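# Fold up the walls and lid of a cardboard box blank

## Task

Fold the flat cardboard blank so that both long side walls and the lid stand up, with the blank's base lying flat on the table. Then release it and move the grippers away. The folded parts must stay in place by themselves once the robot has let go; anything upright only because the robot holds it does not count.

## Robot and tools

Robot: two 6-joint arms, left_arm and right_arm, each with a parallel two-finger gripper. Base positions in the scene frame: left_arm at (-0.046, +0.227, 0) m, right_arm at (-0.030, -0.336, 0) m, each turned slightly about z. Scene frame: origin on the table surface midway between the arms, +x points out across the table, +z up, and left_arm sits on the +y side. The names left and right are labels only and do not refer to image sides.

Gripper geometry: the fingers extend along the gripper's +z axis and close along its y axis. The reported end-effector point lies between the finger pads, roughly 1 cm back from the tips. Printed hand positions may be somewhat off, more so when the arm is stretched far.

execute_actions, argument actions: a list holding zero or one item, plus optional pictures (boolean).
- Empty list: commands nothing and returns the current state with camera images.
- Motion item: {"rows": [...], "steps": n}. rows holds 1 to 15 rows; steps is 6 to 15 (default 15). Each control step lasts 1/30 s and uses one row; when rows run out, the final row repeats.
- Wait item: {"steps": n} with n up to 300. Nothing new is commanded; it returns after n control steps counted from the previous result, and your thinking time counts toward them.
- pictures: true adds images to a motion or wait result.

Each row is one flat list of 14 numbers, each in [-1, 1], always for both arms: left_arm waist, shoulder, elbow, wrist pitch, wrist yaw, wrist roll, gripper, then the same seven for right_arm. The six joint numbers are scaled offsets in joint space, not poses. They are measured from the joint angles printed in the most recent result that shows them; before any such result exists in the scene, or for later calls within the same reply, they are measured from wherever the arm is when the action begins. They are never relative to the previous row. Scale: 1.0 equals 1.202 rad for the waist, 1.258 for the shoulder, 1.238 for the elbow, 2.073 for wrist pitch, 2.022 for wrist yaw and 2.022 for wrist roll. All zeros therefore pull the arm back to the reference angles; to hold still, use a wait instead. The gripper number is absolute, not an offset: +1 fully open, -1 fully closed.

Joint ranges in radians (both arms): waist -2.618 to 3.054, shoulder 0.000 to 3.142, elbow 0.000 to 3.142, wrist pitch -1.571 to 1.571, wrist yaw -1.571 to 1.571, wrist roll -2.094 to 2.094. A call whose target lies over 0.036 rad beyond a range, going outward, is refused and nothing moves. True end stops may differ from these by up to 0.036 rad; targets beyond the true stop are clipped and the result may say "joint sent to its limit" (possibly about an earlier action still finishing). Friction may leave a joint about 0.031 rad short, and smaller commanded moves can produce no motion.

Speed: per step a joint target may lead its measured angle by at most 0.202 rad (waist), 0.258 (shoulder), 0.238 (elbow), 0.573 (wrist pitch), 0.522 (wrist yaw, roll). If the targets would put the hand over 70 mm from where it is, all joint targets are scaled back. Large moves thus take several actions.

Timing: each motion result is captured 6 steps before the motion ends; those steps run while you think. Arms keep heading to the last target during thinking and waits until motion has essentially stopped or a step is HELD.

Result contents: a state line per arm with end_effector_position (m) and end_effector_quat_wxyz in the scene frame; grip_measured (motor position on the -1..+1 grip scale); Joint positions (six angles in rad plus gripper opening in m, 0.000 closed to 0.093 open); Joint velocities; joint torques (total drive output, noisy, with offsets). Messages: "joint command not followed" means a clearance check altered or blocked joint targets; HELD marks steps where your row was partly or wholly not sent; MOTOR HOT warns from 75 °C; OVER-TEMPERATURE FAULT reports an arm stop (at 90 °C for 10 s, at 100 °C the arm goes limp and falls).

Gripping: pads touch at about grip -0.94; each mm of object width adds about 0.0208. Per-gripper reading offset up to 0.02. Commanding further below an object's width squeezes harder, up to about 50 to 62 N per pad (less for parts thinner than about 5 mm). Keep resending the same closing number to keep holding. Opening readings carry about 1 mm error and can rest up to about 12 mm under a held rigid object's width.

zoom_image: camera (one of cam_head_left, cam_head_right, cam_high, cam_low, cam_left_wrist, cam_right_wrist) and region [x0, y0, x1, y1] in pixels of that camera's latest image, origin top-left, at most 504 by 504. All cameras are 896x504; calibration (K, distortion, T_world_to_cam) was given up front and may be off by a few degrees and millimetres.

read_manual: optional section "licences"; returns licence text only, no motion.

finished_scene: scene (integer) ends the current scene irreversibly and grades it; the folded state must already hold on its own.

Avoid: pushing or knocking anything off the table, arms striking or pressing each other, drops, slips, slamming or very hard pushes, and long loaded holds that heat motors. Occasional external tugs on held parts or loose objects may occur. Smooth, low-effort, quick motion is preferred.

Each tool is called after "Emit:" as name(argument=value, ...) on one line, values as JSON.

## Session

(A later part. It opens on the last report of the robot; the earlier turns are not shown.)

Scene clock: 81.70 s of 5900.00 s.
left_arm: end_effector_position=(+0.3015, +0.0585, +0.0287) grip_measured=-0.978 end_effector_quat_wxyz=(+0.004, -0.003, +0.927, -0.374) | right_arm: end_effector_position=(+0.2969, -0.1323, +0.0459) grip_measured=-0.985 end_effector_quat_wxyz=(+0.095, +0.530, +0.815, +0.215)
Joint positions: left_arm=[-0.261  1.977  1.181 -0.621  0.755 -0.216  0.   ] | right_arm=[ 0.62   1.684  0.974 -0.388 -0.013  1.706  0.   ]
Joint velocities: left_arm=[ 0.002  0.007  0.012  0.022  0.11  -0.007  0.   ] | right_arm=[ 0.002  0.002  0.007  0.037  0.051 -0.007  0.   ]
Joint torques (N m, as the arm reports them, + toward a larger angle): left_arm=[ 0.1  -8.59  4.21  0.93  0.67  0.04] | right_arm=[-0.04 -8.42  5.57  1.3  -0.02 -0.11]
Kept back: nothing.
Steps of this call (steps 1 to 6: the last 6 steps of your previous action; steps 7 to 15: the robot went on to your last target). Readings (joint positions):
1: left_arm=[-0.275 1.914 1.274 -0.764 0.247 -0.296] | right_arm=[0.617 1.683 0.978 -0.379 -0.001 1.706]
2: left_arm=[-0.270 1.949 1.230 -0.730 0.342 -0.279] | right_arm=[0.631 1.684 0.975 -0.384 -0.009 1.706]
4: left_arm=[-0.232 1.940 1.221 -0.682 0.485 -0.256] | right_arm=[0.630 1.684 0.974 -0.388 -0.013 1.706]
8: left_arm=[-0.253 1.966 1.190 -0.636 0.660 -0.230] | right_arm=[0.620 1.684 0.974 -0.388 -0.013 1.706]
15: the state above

Emit:
execute_actions(actions=[{"rows": [[0,0,0,0,0,0,-1,0,0.111,0,0,0,0,-1],[0,0,0,0,0,0,-1,0,0.111,0,0,0,0,-1],[0,0,0,0,0,0,-1,0,0.111,0,0,0,0,-1],[0,0,0,0,0,0,-1,0,0.111,0,0,0,0,-1],[0,0,0,0,0,0,-1,0,0.111,0,0,0,0,-1],[-0.013,0,0.002,0.006,0,-0.010,-1,0,0.111,0,0,0,0,-1],[-0.025,0,0.005,0.011,0,-0.019,-1,0,0.111,0,0,0,0,-1],[-0.038,0,0.007,0.017,0,-0.029,-1,0,0.111,0,0,0,0,-1],[-0.050,0,0.010,0.022,0,-0.038,-1,0,0.111,0,0,0,0,-1],[-0.063,0,0.012,0.028,0,-0.048,-1,0,0.111,0,0,0,0,-1],[-0.076,0,0.014,0.034,0,-0.058,-1,0,0.111,0,0,0,0,-1],[-0.088,0,0.017,0.039,0,-0.067,-1,0,0.111,0,0,0,0,-1],[-0.101,0,0.019,0.045,0,-0.077,-1,0,0.111,0,0,0,0,-1],[-0.113,0,0.022,0.050,0,-0.086,-1,0,0.111,0,0,0,0,-1],[-0.126,0,0.024,0.056,0,-0.096,-1,0,0.111,0,0,0,0,-1]], "steps": 15}])

Emit:
execute_actions(actions=[{"steps": 10}], pictures=true)

Scene clock: 82.60 s of 5900.00 s.
left_arm: end_effector_position=(+0.2995, +0.0496, +0.0300) grip_measured=-0.978 end_effector_quat_wxyz=(-0.001, -0.002, +0.925, -0.379) | right_arm: end_effector_position=(+0.2942, -0.1339, +0.0091) grip_measured=-0.985 end_effector_quat_wxyz=(+0.077, +0.535, +0.823, +0.176)
Joint positions: left_arm=[-0.283  1.977  1.181 -0.61   0.764 -0.241  0.   ] | right_arm=[ 0.62   1.796  0.981 -0.369 -0.013  1.706  0.   ]
Joint velocities: left_arm=[-0.349  0.007 -0.012  0.139 -0.081 -0.344  0.   ] | right_arm=[-0.002  0.007  0.002  0.007  0.022  0.081  0.   ]
Joint torques (N m, as the arm reports them, + toward a larger angle): left_arm=[-1.49 -9.4   6.33  0.99  0.48  0.01] | right_arm=[ 0.38 -6.6   5.72  0.94  0.05 -0.11]
Steps of this call (steps 1 to 18: the robot went on to your last target; steps 19 to 27: the first 9 steps of this action). Readings (joint positions):
19: left_arm=[-0.261 1.977 1.181 -0.614 0.777 -0.213] | right_arm=[0.620 1.698 0.975 -0.386 -0.013 1.706]
20: left_arm=[-0.261 1.977 1.181 -0.614 0.775 -0.213] | right_arm=[0.620 1.724 0.977 -0.375 -0.013 1.706]
22: left_arm=[-0.261 1.977 1.181 -0.614 0.771 -0.213] | right_arm=[0.620 1.787 0.977 -0.376 -0.013 1.706]
26: left_arm=[-0.272 1.977 1.181 -0.613 0.766 -0.231] | right_arm=[0.620 1.796 0.981 -0.370 -0.013 1.706]
27: the state above

Scene clock: 82.93 s of 5900.00 s.
left_arm: end_effector_position=(+0.2993, +0.0108, +0.0434) grip_measured=-0.978 end_effector_quat_wxyz=(+0.000, +0.001, +0.923, -0.385) | right_arm: end_effector_position=(+0.3005, -0.1463, +0.0088) grip_measured=-0.985 end_effector_quat_wxyz=(+0.100, +0.545, +0.817, +0.163)
Joint positions: left_arm=[-0.385  1.959  1.202 -0.548  0.755 -0.375  0.   ] | right_arm=[ 0.606  1.796  0.981 -0.373  0.039  1.706  0.   ]
Joint velocities: left_arm=[-0.271 -0.012 -0.017  0.388 -0.037 -0.198  0.   ] | right_arm=[-0.007 -0.007 -0.007 -0.051  0.051  0.007  0.   ]
Joint torques (N m, as the arm reports them, + toward a larger angle): left_arm=[-0.73 -8.22  6.55  0.98  0.56 -0.02] | right_arm=[ 1.5  -6.61  5.77  0.97 -0.4  -0.11]
Kept back: nothing.
Steps of this call (steps 1 to 6: the last 6 steps of your previous action; steps 7 to 10: the robot went on to your last target). Readings (joint positions):
1: left_arm=[-0.293 1.976 1.181 -0.607 0.760 -0.254] | right_arm=[0.619 1.796 0.981 -0.370 -0.005 1.706]
2: left_arm=[-0.301 1.974 1.181 -0.604 0.758 -0.268] | right_arm=[0.617 1.796 0.981 -0.371 0.001 1.706]
4: left_arm=[-0.317 1.971 1.183 -0.597 0.753 -0.299] | right_arm=[0.613 1.796 0.981 -0.372 0.016 1.706]
8: left_arm=[-0.361 1.959 1.200 -0.574 0.755 -0.359] | right_arm=[0.606 1.796 0.981 -0.373 0.038 1.706]
10: the state above
camera_calibration (this result's frames):
cam_left_wrist: T_world_to_cam=[[-0.00719186, -0.707347, 0.70683, -0.0193302], [-0.901924, 0.309839, 0.300888, 0.290133], [-0.431836, -0.635343, -0.640201, 0.244674], [0, 0, 0, 1]] pos_world=[0.367198, 0.0518844, 0.0830062]
cam_right_wrist: T_world_to_cam=[[-0.860204, -0.342642, -0.377685, 0.209813], [-0.485684, 0.776228, 0.401972, 0.293967], [0.155437, 0.529213, -0.83413, 0.123267], [0, 0, 0, 1]] pos_world=[0.304097, -0.221529, 0.0638971]

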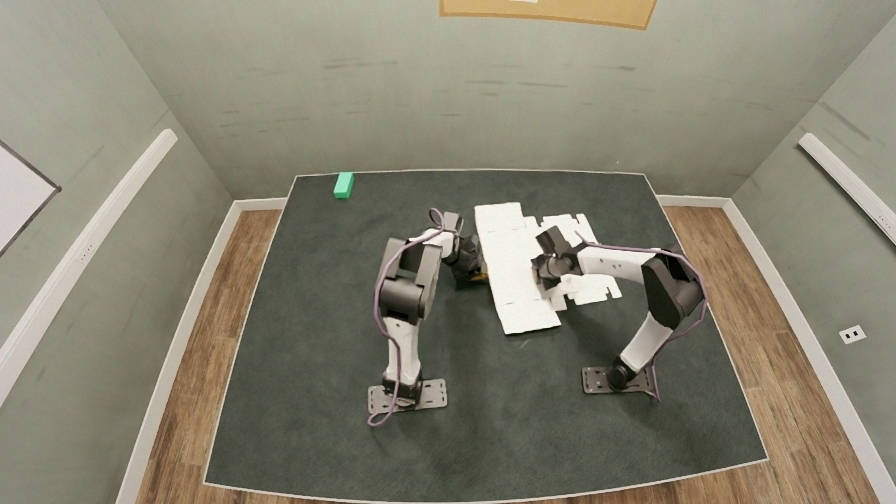

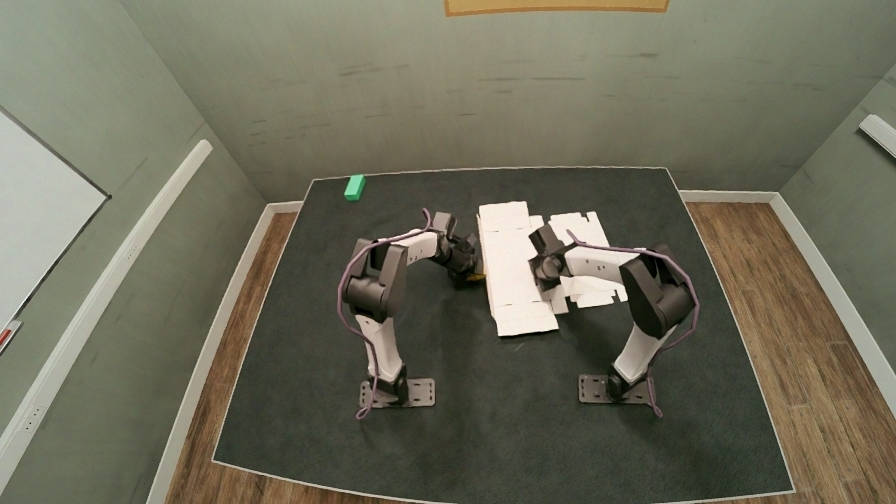

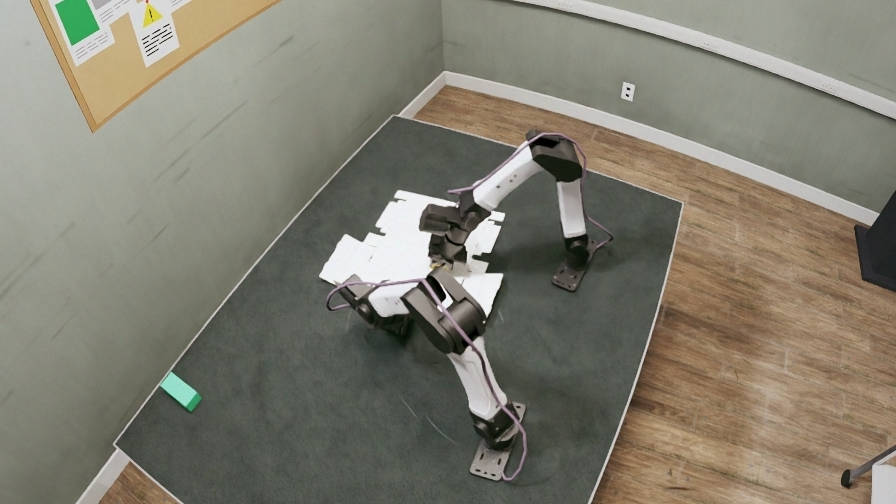

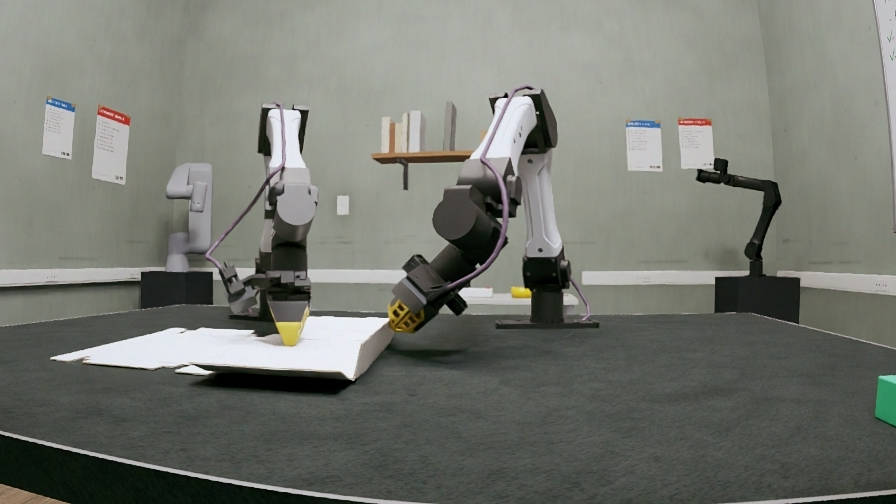

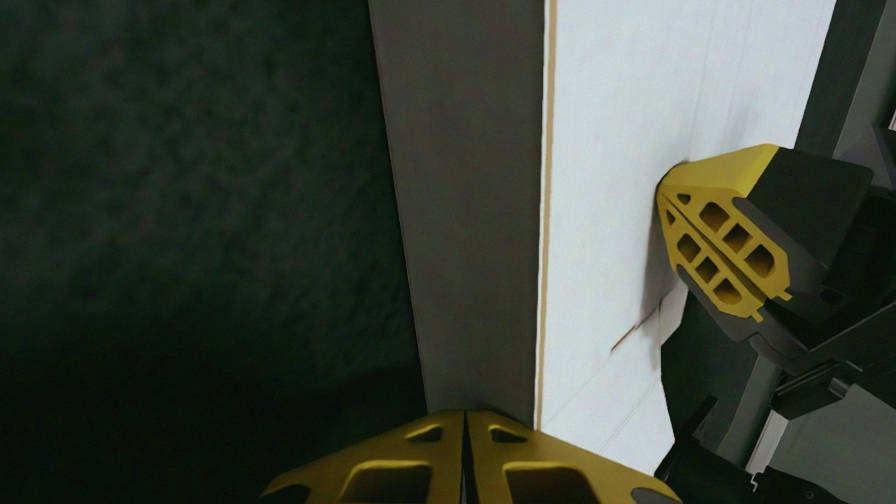

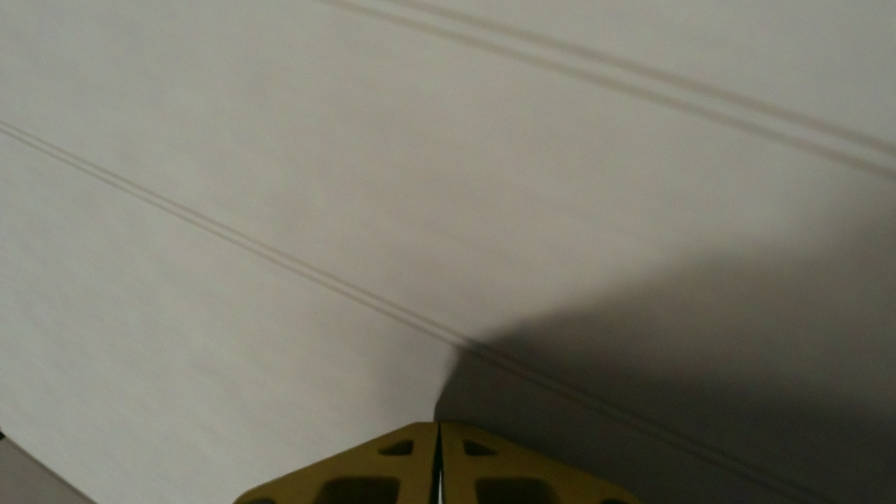

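Emit:
execute_actions(actions=[{"rows": [[0.12,0,0,0,0,0,-1,0,-0.14,0,0,0,0,-1],[0.12,0,0,0,0,0,-1,0,-0.14,0,0,0,0,-1],[0.12,0,0,0,0,0,-1,0,-0.14,0,0,0,0,-1],[0.12,0,0,0,0,0,-1,0,-0.14,0,0,0,0,-1],[0.12,0,0,0,0,0,-1,0,-0.14,0,0,0,0,-1],[0.12,0,0,0,0,0,0.1,0,-0.14,0,0,0,0,-1]], "steps": 15}])

Emit:
execute_actions(actions=[{"steps": 10}], pictures=true)

Scene clock: 86.03 s of 5900.00 s.
left_arm: end_effector_position=(+0.3313, +0.0686, +0.0436) grip_measured=+0.009 end_effector_quat_wxyz=(+0.034, -0.075, +0.920, -0.384) | right_arm: end_effector_position=(+0.3105, -0.1409, +0.0734) grip_measured=-0.985 end_effector_quat_wxyz=(+0.138, +0.535, +0.798, +0.240)
Joint positions: left_arm=[-0.226  1.959  1.202 -0.538  0.752 -0.385  0.046] | right_arm=[ 0.606  1.615  0.974 -0.371  0.041  1.706  0.   ]
Joint velocities: left_arm=[-0.134 -0.012  0.012  0.007 -0.007  0.007  0.182] | right_arm=[-0.002 -0.007  0.002 -0.037 -0.037  0.037  0.   ]
Joint torques (N m, as the arm reports them, + toward a larger angle): left_arm=[-0.45 -9.42  5.6   0.88  0.49  0.06] | right_arm=[ 0.42 -7.46  7.56  1.62  0.06 -0.12]
Steps of this call (steps 1 to 30: the robot went on to your last target; steps 31 to 84: nothing new was sent; steps 85 to 93: the first 9 steps of this action). Readings (joint positions):
85: left_arm=[-0.382 1.959 1.202 -0.534 0.759 -0.399] | right_arm=[0.606 1.777 0.979 -0.375 0.041 1.706]
86: left_arm=[-0.350 1.959 1.202 -0.538 0.761 -0.395] | right_arm=[0.606 1.744 0.974 -0.388 0.041 1.706]
88: left_arm=[-0.272 1.959 1.202 -0.538 0.760 -0.390] | right_arm=[0.606 1.669 0.974 -0.387 0.041 1.706]
92: left_arm=[-0.221 1.959 1.202 -0.538 0.752 -0.386] | right_arm=[0.606 1.615 0.974 -0.369 0.041 1.706]
93: the state above

Scene clock: 86.37 s of 5900.00 s.
left_arm: end_effector_position=(+0.3295, +0.0644, +0.0436) grip_measured=+0.097 end_effector_quat_wxyz=(+0.033, -0.068, +0.920, -0.384) | right_arm: end_effector_position=(+0.3100, -0.1412, +0.0731) grip_measured=-0.985 end_effector_quat_wxyz=(+0.137, +0.535, +0.799, +0.239)
Joint positions: left_arm=[-0.237  1.959  1.202 -0.538  0.752 -0.381  0.05 ] | right_arm=[ 0.606  1.615  0.974 -0.374  0.041  1.706  0.   ]
Joint velocities: left_arm=[-0.007  0.007  0.012 -0.007 -0.037 -0.037  0.001] | right_arm=[ 0.002 -0.002 -0.002 -0.051 -0.007 -0.022  0.   ]
Joint torques (N m, as the arm reports them, + toward a larger angle): left_arm=[-0.27 -9.46  5.6   0.86  0.49  0.07] | right_arm=[ 0.44 -7.51  7.57  1.47  0.06 -0.11]
Kept back: nothing.
Steps of this call (steps 1 to 6: the last 6 steps of your previous action; steps 7 to 10: the robot went on to your last target). Readings (joint positions):
1: left_arm=[-0.229 1.959 1.202 -0.538 0.752 -0.384] | right_arm=[0.606 1.615 0.974 -0.373 0.041 1.706]
2: left_arm=[-0.233 1.959 1.202 -0.538 0.752 -0.384] | right_arm=[0.606 1.615 0.974 -0.373 0.041 1.706]
4: left_arm=[-0.236 1.959 1.202 -0.538 0.752 -0.383] | right_arm=[0.606 1.615 0.974 -0.374 0.041 1.706]
8: left_arm=[-0.237 1.959 1.202 -0.538 0.752 -0.382] | right_arm=[0.606 1.615 0.974 -0.374 0.041 1.706]
10: the state above
camera_calibration (this result's frames):
cam_left_wrist: T_world_to_cam=[[0.0970917, -0.700581, 0.706936, -0.0161174], [-0.940489, 0.16783, 0.295489, 0.322811], [-0.325659, -0.693555, -0.642594, 0.260841], [0, 0, 0, 1]] pos_world=[0.390111, 0.115439, 0.0836219]
cam_right_wrist: T_world_to_cam=[[-0.792175, -0.301754, -0.530474, 0.239867], [-0.544487, 0.742068, 0.390985, 0.282987], [0.275667, 0.598565, -0.752149, 0.139217], [0, 0, 0, 1]] pos_world=[0.305722, -0.220945, 0.121311]

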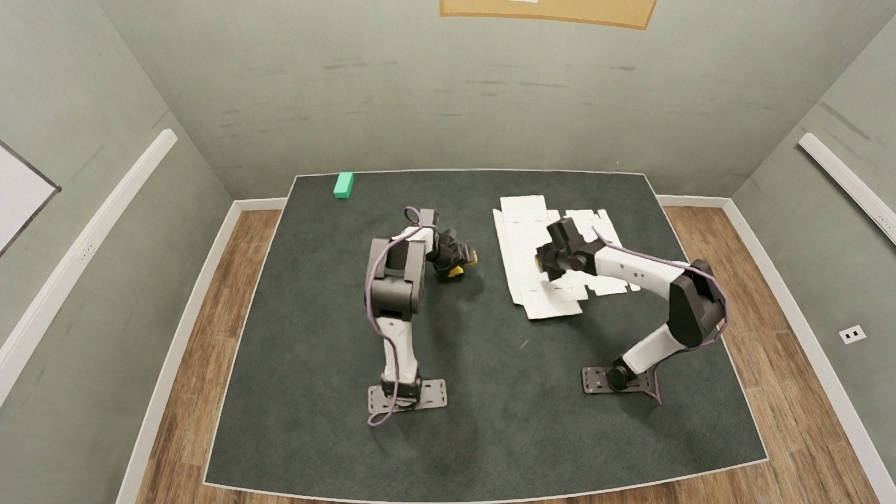

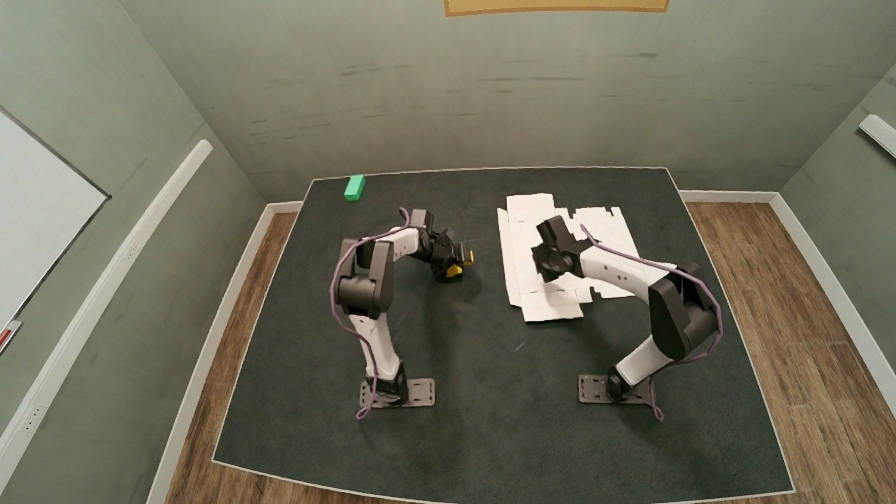

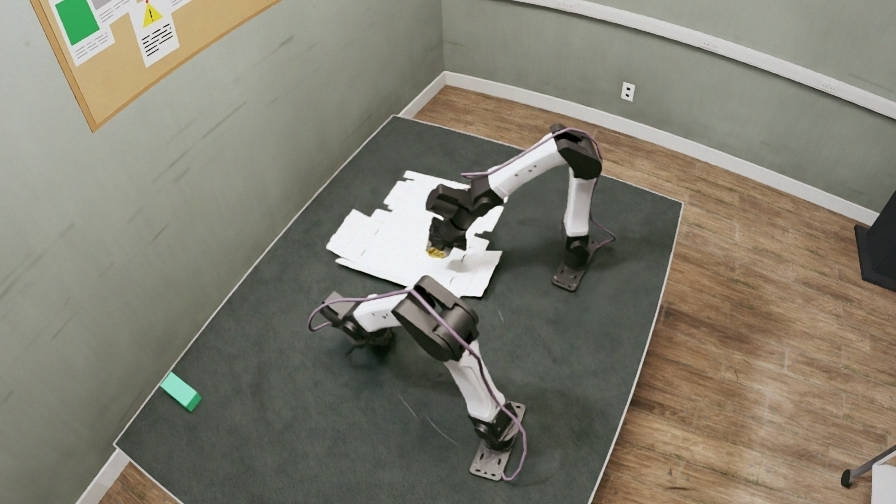

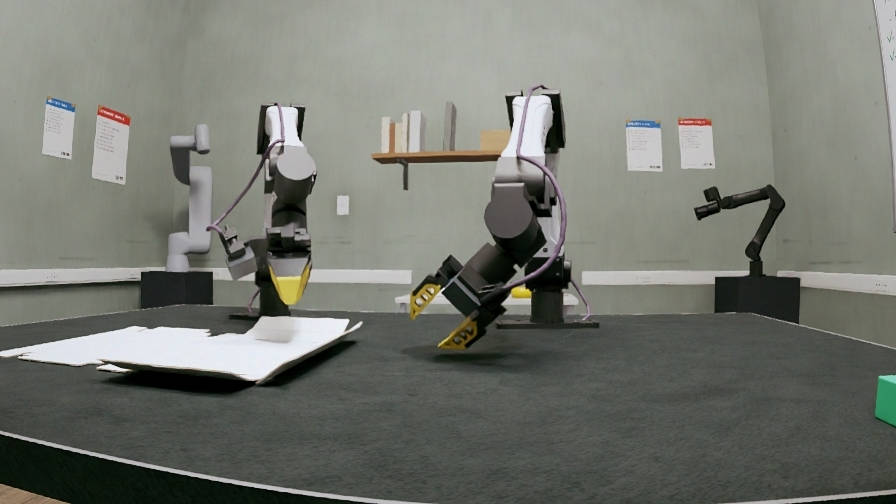

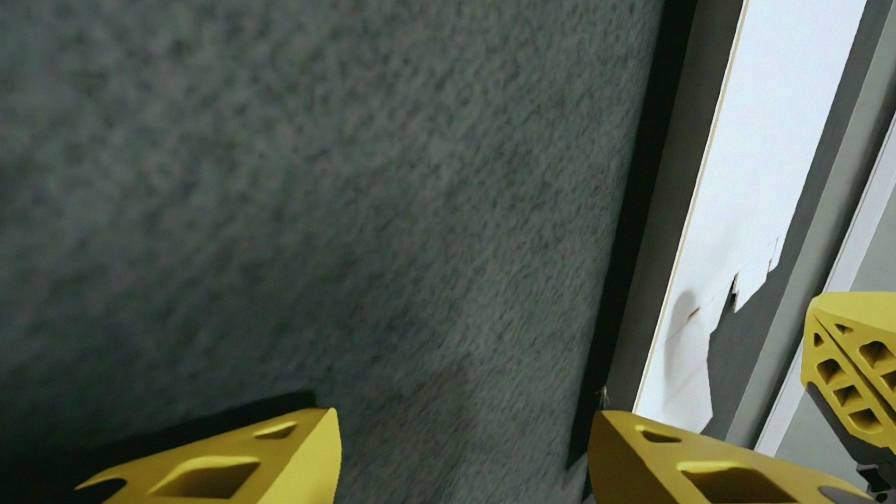

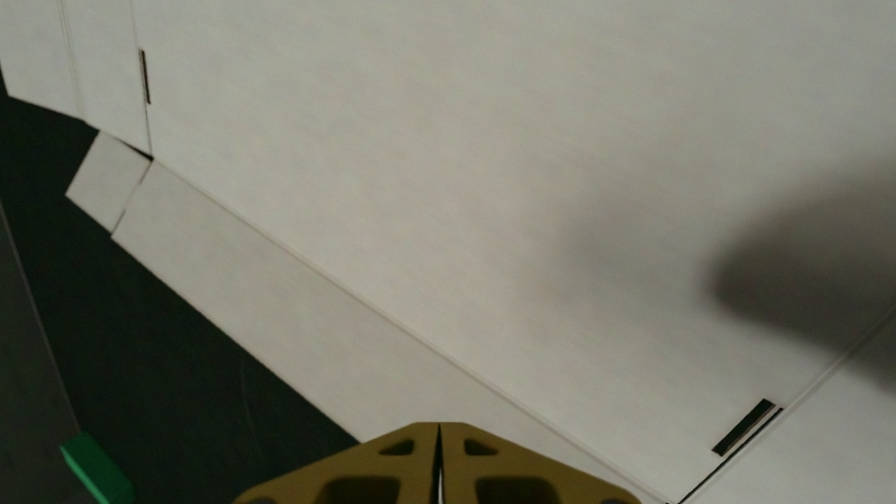

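Emit:
zoom_image(camera="cam_head_left", region=[450, 170, 670, 340])

Region (450, 170, 670, 340) of cam_head_left's 896x504 image, scaled by 2.291, with more detail than that image has; it fills the top 389 rows of this view, and the rest is white.

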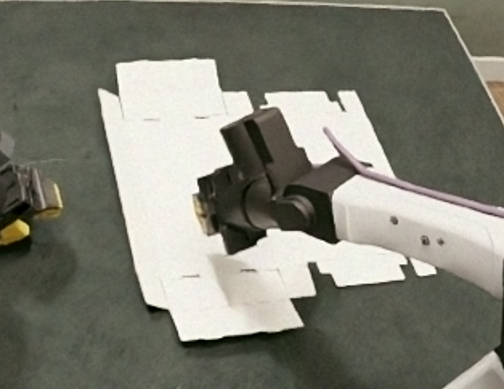

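Emit:
execute_actions(actions=[{"rows": [[0,0,0,0,0,0,0.1,-0.58,-0.08,0,0,0,0,-1],[0,0,0,0,0,0,0.1,-0.58,-0.08,0,0,0,0,-1],[0,0,0,0,0,0,0.1,-0.58,-0.08,0,0,0,0,-1],[0,0,0,0,0,0,0.1,-0.58,-0.08,0,0,0,0,-1],[0,0,0,0,0,0,0.1,-0.58,-0.08,0,0,0,0,-1],[-0.255,0.052,0.120,0.015,-0.030,-0.096,0.1,-0.58,-0.08,0,0,0,0,-1]], "steps": 15}])

Emit:
execute_actions(actions=[{"steps": 12}], pictures=true)

Scene clock: 88.70 s of 5900.00 s.
left_arm: end_effector_position=(+0.3310, +0.0033, +0.0508) grip_measured=+0.097 end_effector_quat_wxyz=(+0.021, -0.032, +0.925, -0.377) | right_arm: end_effector_position=(+0.3654, -0.3524, +0.1058) grip_measured=-0.985 end_effector_quat_wxyz=(+0.225, +0.726, +0.609, +0.227)
Joint positions: left_arm=[-0.396  2.005  1.304 -0.528  0.709 -0.479  0.05 ] | right_arm=[ 0.041  1.531  0.974 -0.363  0.032  1.706  0.   ]
Joint velocities: left_arm=[-1.648  0.139  0.501  0.286 -0.139 -0.476  0.001] | right_arm=[-2.098 -0.012  0.007 -0.051  0.066  0.037  0.   ]
Joint torques (N m, as the arm reports them, + toward a larger angle): left_arm=[-1.63 -9.77  6.14  0.77  0.52 -0.03] | right_arm=[ 0.67 -8.77  7.29  1.52  0.11 -0.12]
Steps of this call (steps 1 to 30: the robot went on to your last target; steps 31 to 61: nothing new was sent; steps 62 to 70: the first 9 steps of this action). Readings (joint positions):
62: left_arm=[-0.237 1.959 1.202 -0.538 0.752 -0.381] | right_arm=[0.585 1.608 0.974 -0.375 0.029 1.706]
63: left_arm=[-0.237 1.959 1.202 -0.538 0.752 -0.381] | right_arm=[0.540 1.595 0.974 -0.380 0.024 1.706]
65: left_arm=[-0.237 1.959 1.202 -0.538 0.752 -0.381] | right_arm=[0.410 1.560 0.974 -0.376 0.025 1.706]
69: left_arm=[-0.339 1.997 1.282 -0.539 0.714 -0.460] | right_arm=[0.116 1.531 0.974 -0.364 0.031 1.706]
70: the state above

Scene clock: 89.10 s of 5900.00 s.
left_arm: end_effector_position=(+0.3058, -0.0545, +0.0592) grip_measured=+0.097 end_effector_quat_wxyz=(-0.002, +0.005, +0.924, -0.383) | right_arm: end_effector_position=(+0.3580, -0.4096, +0.1053) grip_measured=-0.985 end_effector_quat_wxyz=(+0.245, +0.768, +0.555, +0.203)
Joint positions: left_arm=[-0.544  2.009  1.336 -0.511  0.702 -0.563  0.05 ] | right_arm=[-0.097  1.531  0.974 -0.367  0.052  1.706  0.   ]
Joint velocities: left_arm=[ 0.012 -0.002 -0.027  0.051 -0.081 -0.037 -0.   ] | right_arm=[-0.017  0.007 -0.007 -0.022  0.022  0.007  0.   ]
Joint torques (N m, as the arm reports them, + toward a larger angle): left_arm=[ 0.14 -9.06  7.26  1.26  0.34 -0.03] | right_arm=[ 0.98 -8.79  7.29  1.55 -0.01 -0.12]
Kept back: nothing.
Steps of this call (steps 1 to 6: the last 6 steps of your previous action; steps 7 to 12: the robot went on to your last target). Readings (joint positions):
1: left_arm=[-0.453 2.008 1.319 -0.520 0.707 -0.497] | right_arm=[-0.026 1.531 0.974 -0.363 0.038 1.706]
2: left_arm=[-0.504 2.009 1.328 -0.514 0.707 -0.511] | right_arm=[-0.075 1.531 0.974 -0.363 0.045 1.706]
4: left_arm=[-0.568 2.009 1.336 -0.511 0.709 -0.531] | right_arm=[-0.112 1.531 0.974 -0.365 0.054 1.706]
8: left_arm=[-0.564 2.009 1.336 -0.511 0.708 -0.553] | right_arm=[-0.099 1.531 0.974 -0.367 0.053 1.706]
12: the state above
camera_calibration (this result's frames):
cam_left_wrist: T_world_to_cam=[[-0.0122595, -0.711303, 0.702778, -0.0750481], [-0.898523, 0.316231, 0.304393, 0.310608], [-0.438756, -0.62773, -0.642999, 0.218787], [0, 0, 0, 1]] pos_world=[0.374162, -0.0142665, 0.0988752]
cam_right_wrist: T_world_to_cam=[[-0.748145, 0.273281, -0.604646, 0.441583], [0.036584, 0.926851, 0.373641, 0.365186], [0.662526, 0.257418, -0.703417, 0.0275732], [0, 0, 0, 1]] pos_world=[0.29874, -0.466247, 0.149948]

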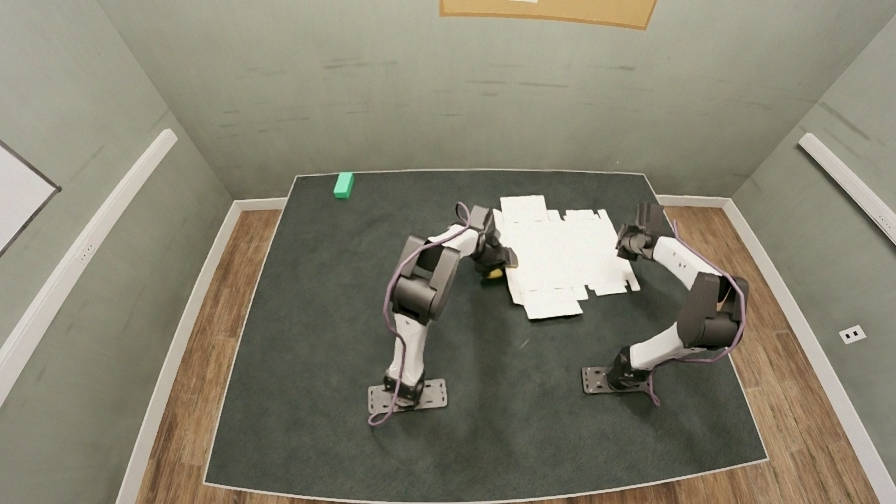

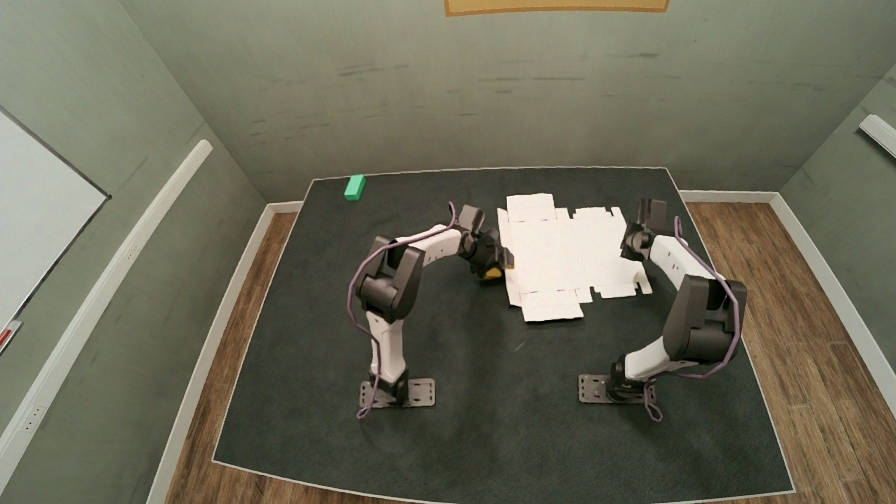

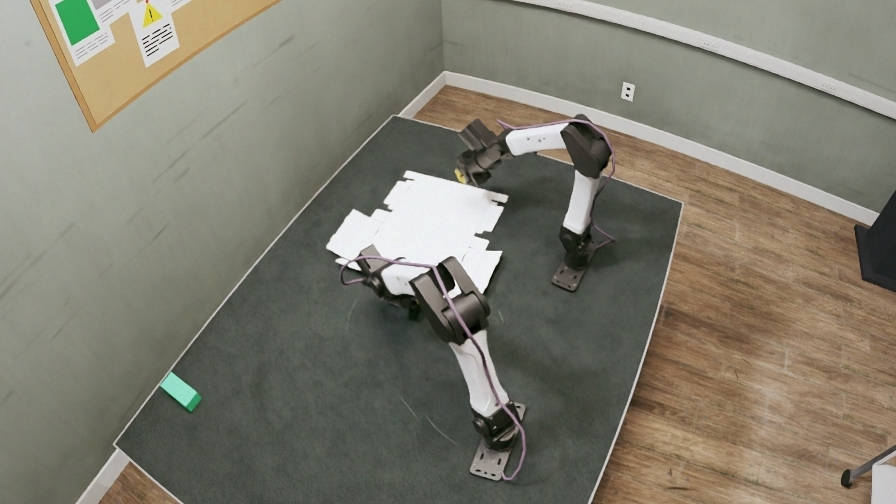

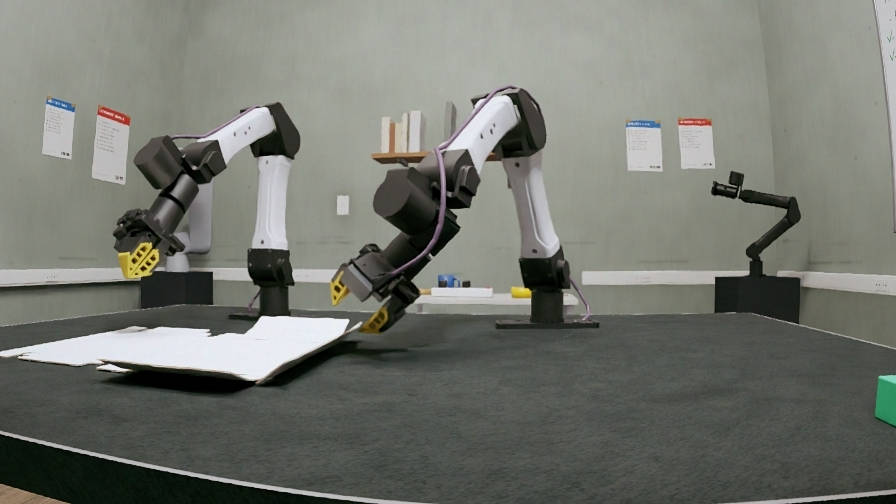

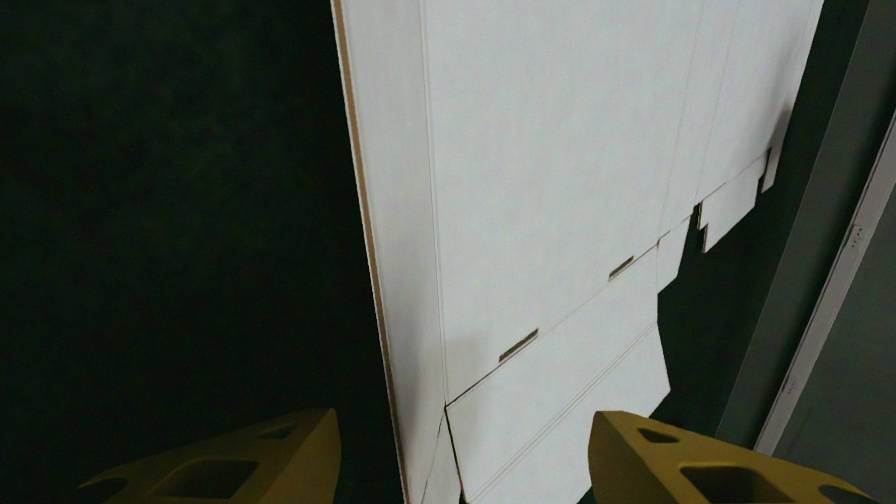

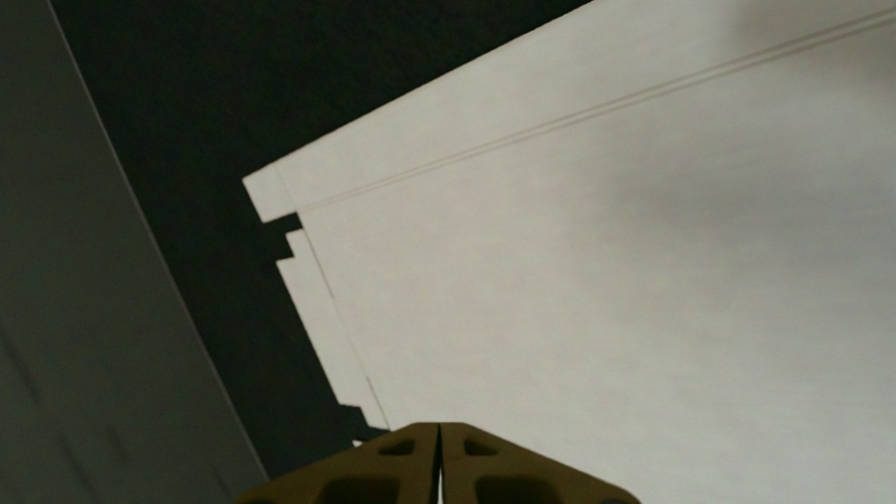

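Emit:
execute_actions(actions=[])

Scene clock: 90.07 s of 5900.00 s.
left_arm: end_effector_position=(+0.3060, -0.0543, +0.0591) grip_measured=+0.097 end_effector_quat_wxyz=(-0.003, +0.002, +0.924, -0.382) | right_arm: end_effector_position=(+0.3579, -0.4096, +0.1053) grip_measured=-0.985 end_effector_quat_wxyz=(+0.245, +0.768, +0.555, +0.203)
Joint positions: left_arm=[-0.544  2.009  1.336 -0.511  0.701 -0.57   0.05 ] | right_arm=[-0.097  1.531  0.974 -0.368  0.052  1.706  0.   ]
Joint velocities: left_arm=[ 0.007 -0.012  0.002 -0.037 -0.066 -0.007 -0.001] | right_arm=[-0.017 -0.002  0.002  0.051 -0.007  0.007  0.   ]
Joint torques (N m, as the arm reports them, + toward a larger angle): left_arm=[ 0.16 -9.16  7.22  1.24  0.31 -0.06] | right_arm=[ 0.85 -8.76  7.29  1.55 -0.02 -0.11]
Kept back: nothing.
Steps of this call (steps 1 to 29: the robot went on to your last target). Readings (joint positions):
1: left_arm=[-0.544 2.009 1.336 -0.511 0.701 -0.565] | right_arm=[-0.097 1.531 0.974 -0.368 0.052 1.706]
2: left_arm=[-0.544 2.009 1.336 -0.511 0.701 -0.566] | right_arm=[-0.097 1.531 0.974 -0.368 0.052 1.706]
4: left_arm=[-0.544 2.009 1.336 -0.511 0.701 -0.567] | right_arm=[-0.097 1.531 0.974 -0.368 0.052 1.706]
8: left_arm=[-0.544 2.009 1.336 -0.511 0.701 -0.569] | right_arm=[-0.097 1.531 0.974 -0.368 0.052 1.706]
29: the state above
camera_calibration (this result's frames):
cam_left_wrist: T_world_to_cam=[[-0.00550715, -0.712063, 0.702094, -0.076855], [-0.898947, 0.311067, 0.308433, 0.310366], [-0.438022, -0.629447, -0.64182, 0.218574], [0, 0, 0, 1]] pos_world=[0.374319, -0.0136892, 0.098518]
cam_right_wrist: T_world_to_cam=[[-0.748373, 0.273319, -0.604347, 0.441557], [0.0367246, 0.926828, 0.373686, 0.365134], [0.662261, 0.257462, -0.70365, 0.0277165], [0, 0, 0, 1]] pos_world=[0.298684, -0.466238, 0.149911]

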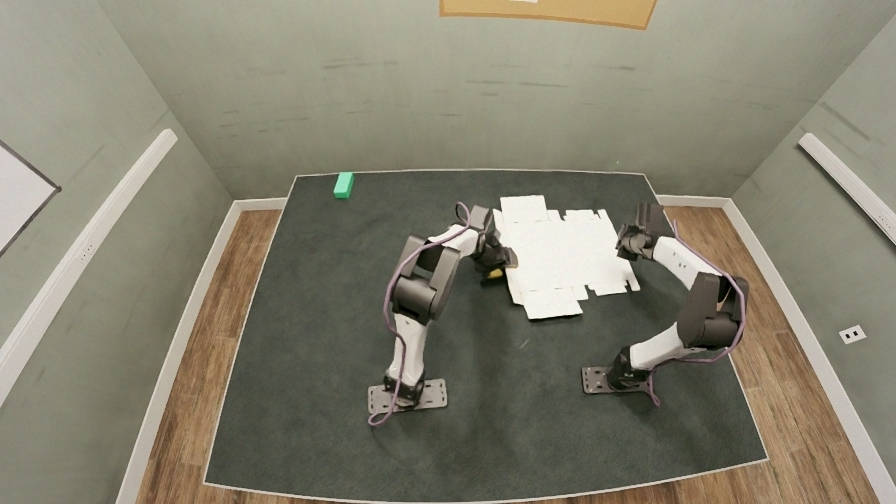

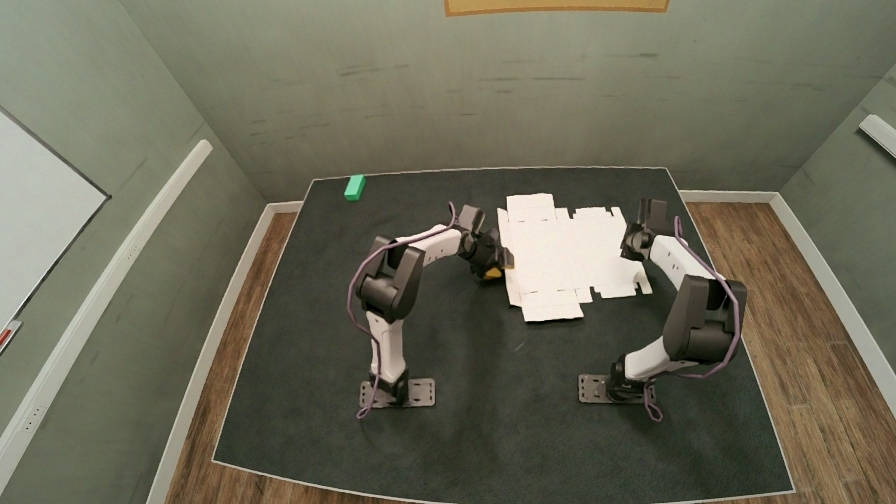

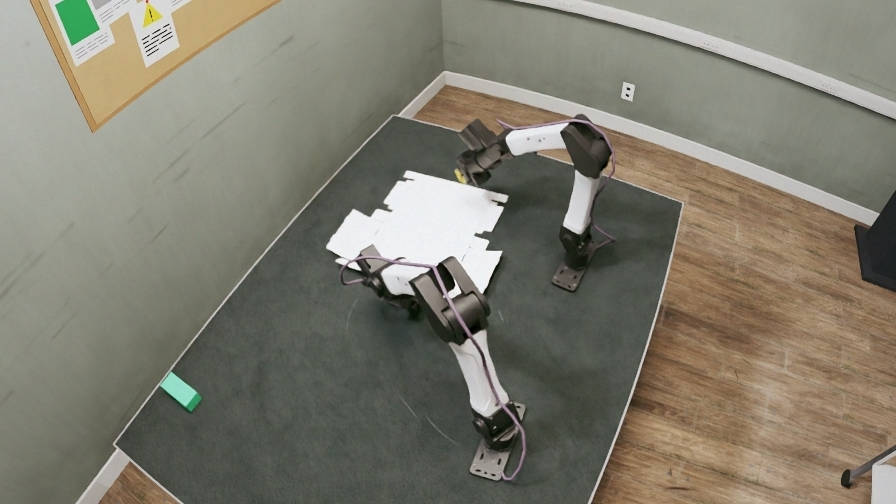

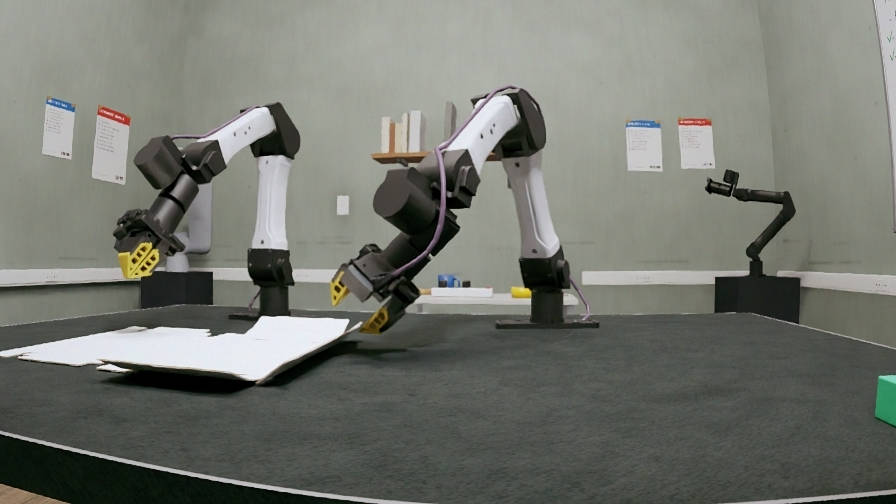

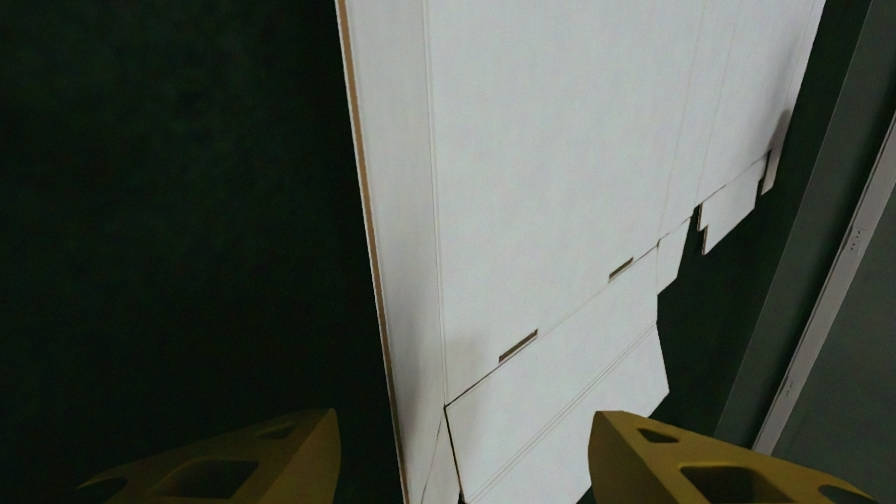

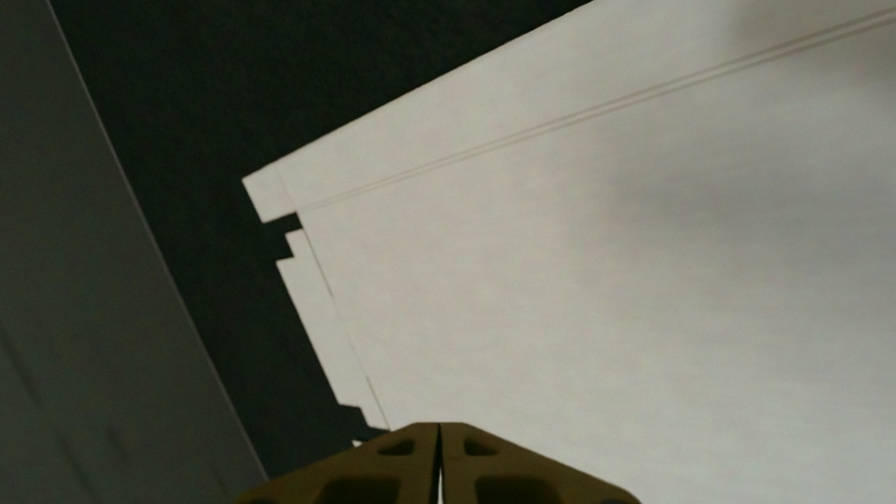

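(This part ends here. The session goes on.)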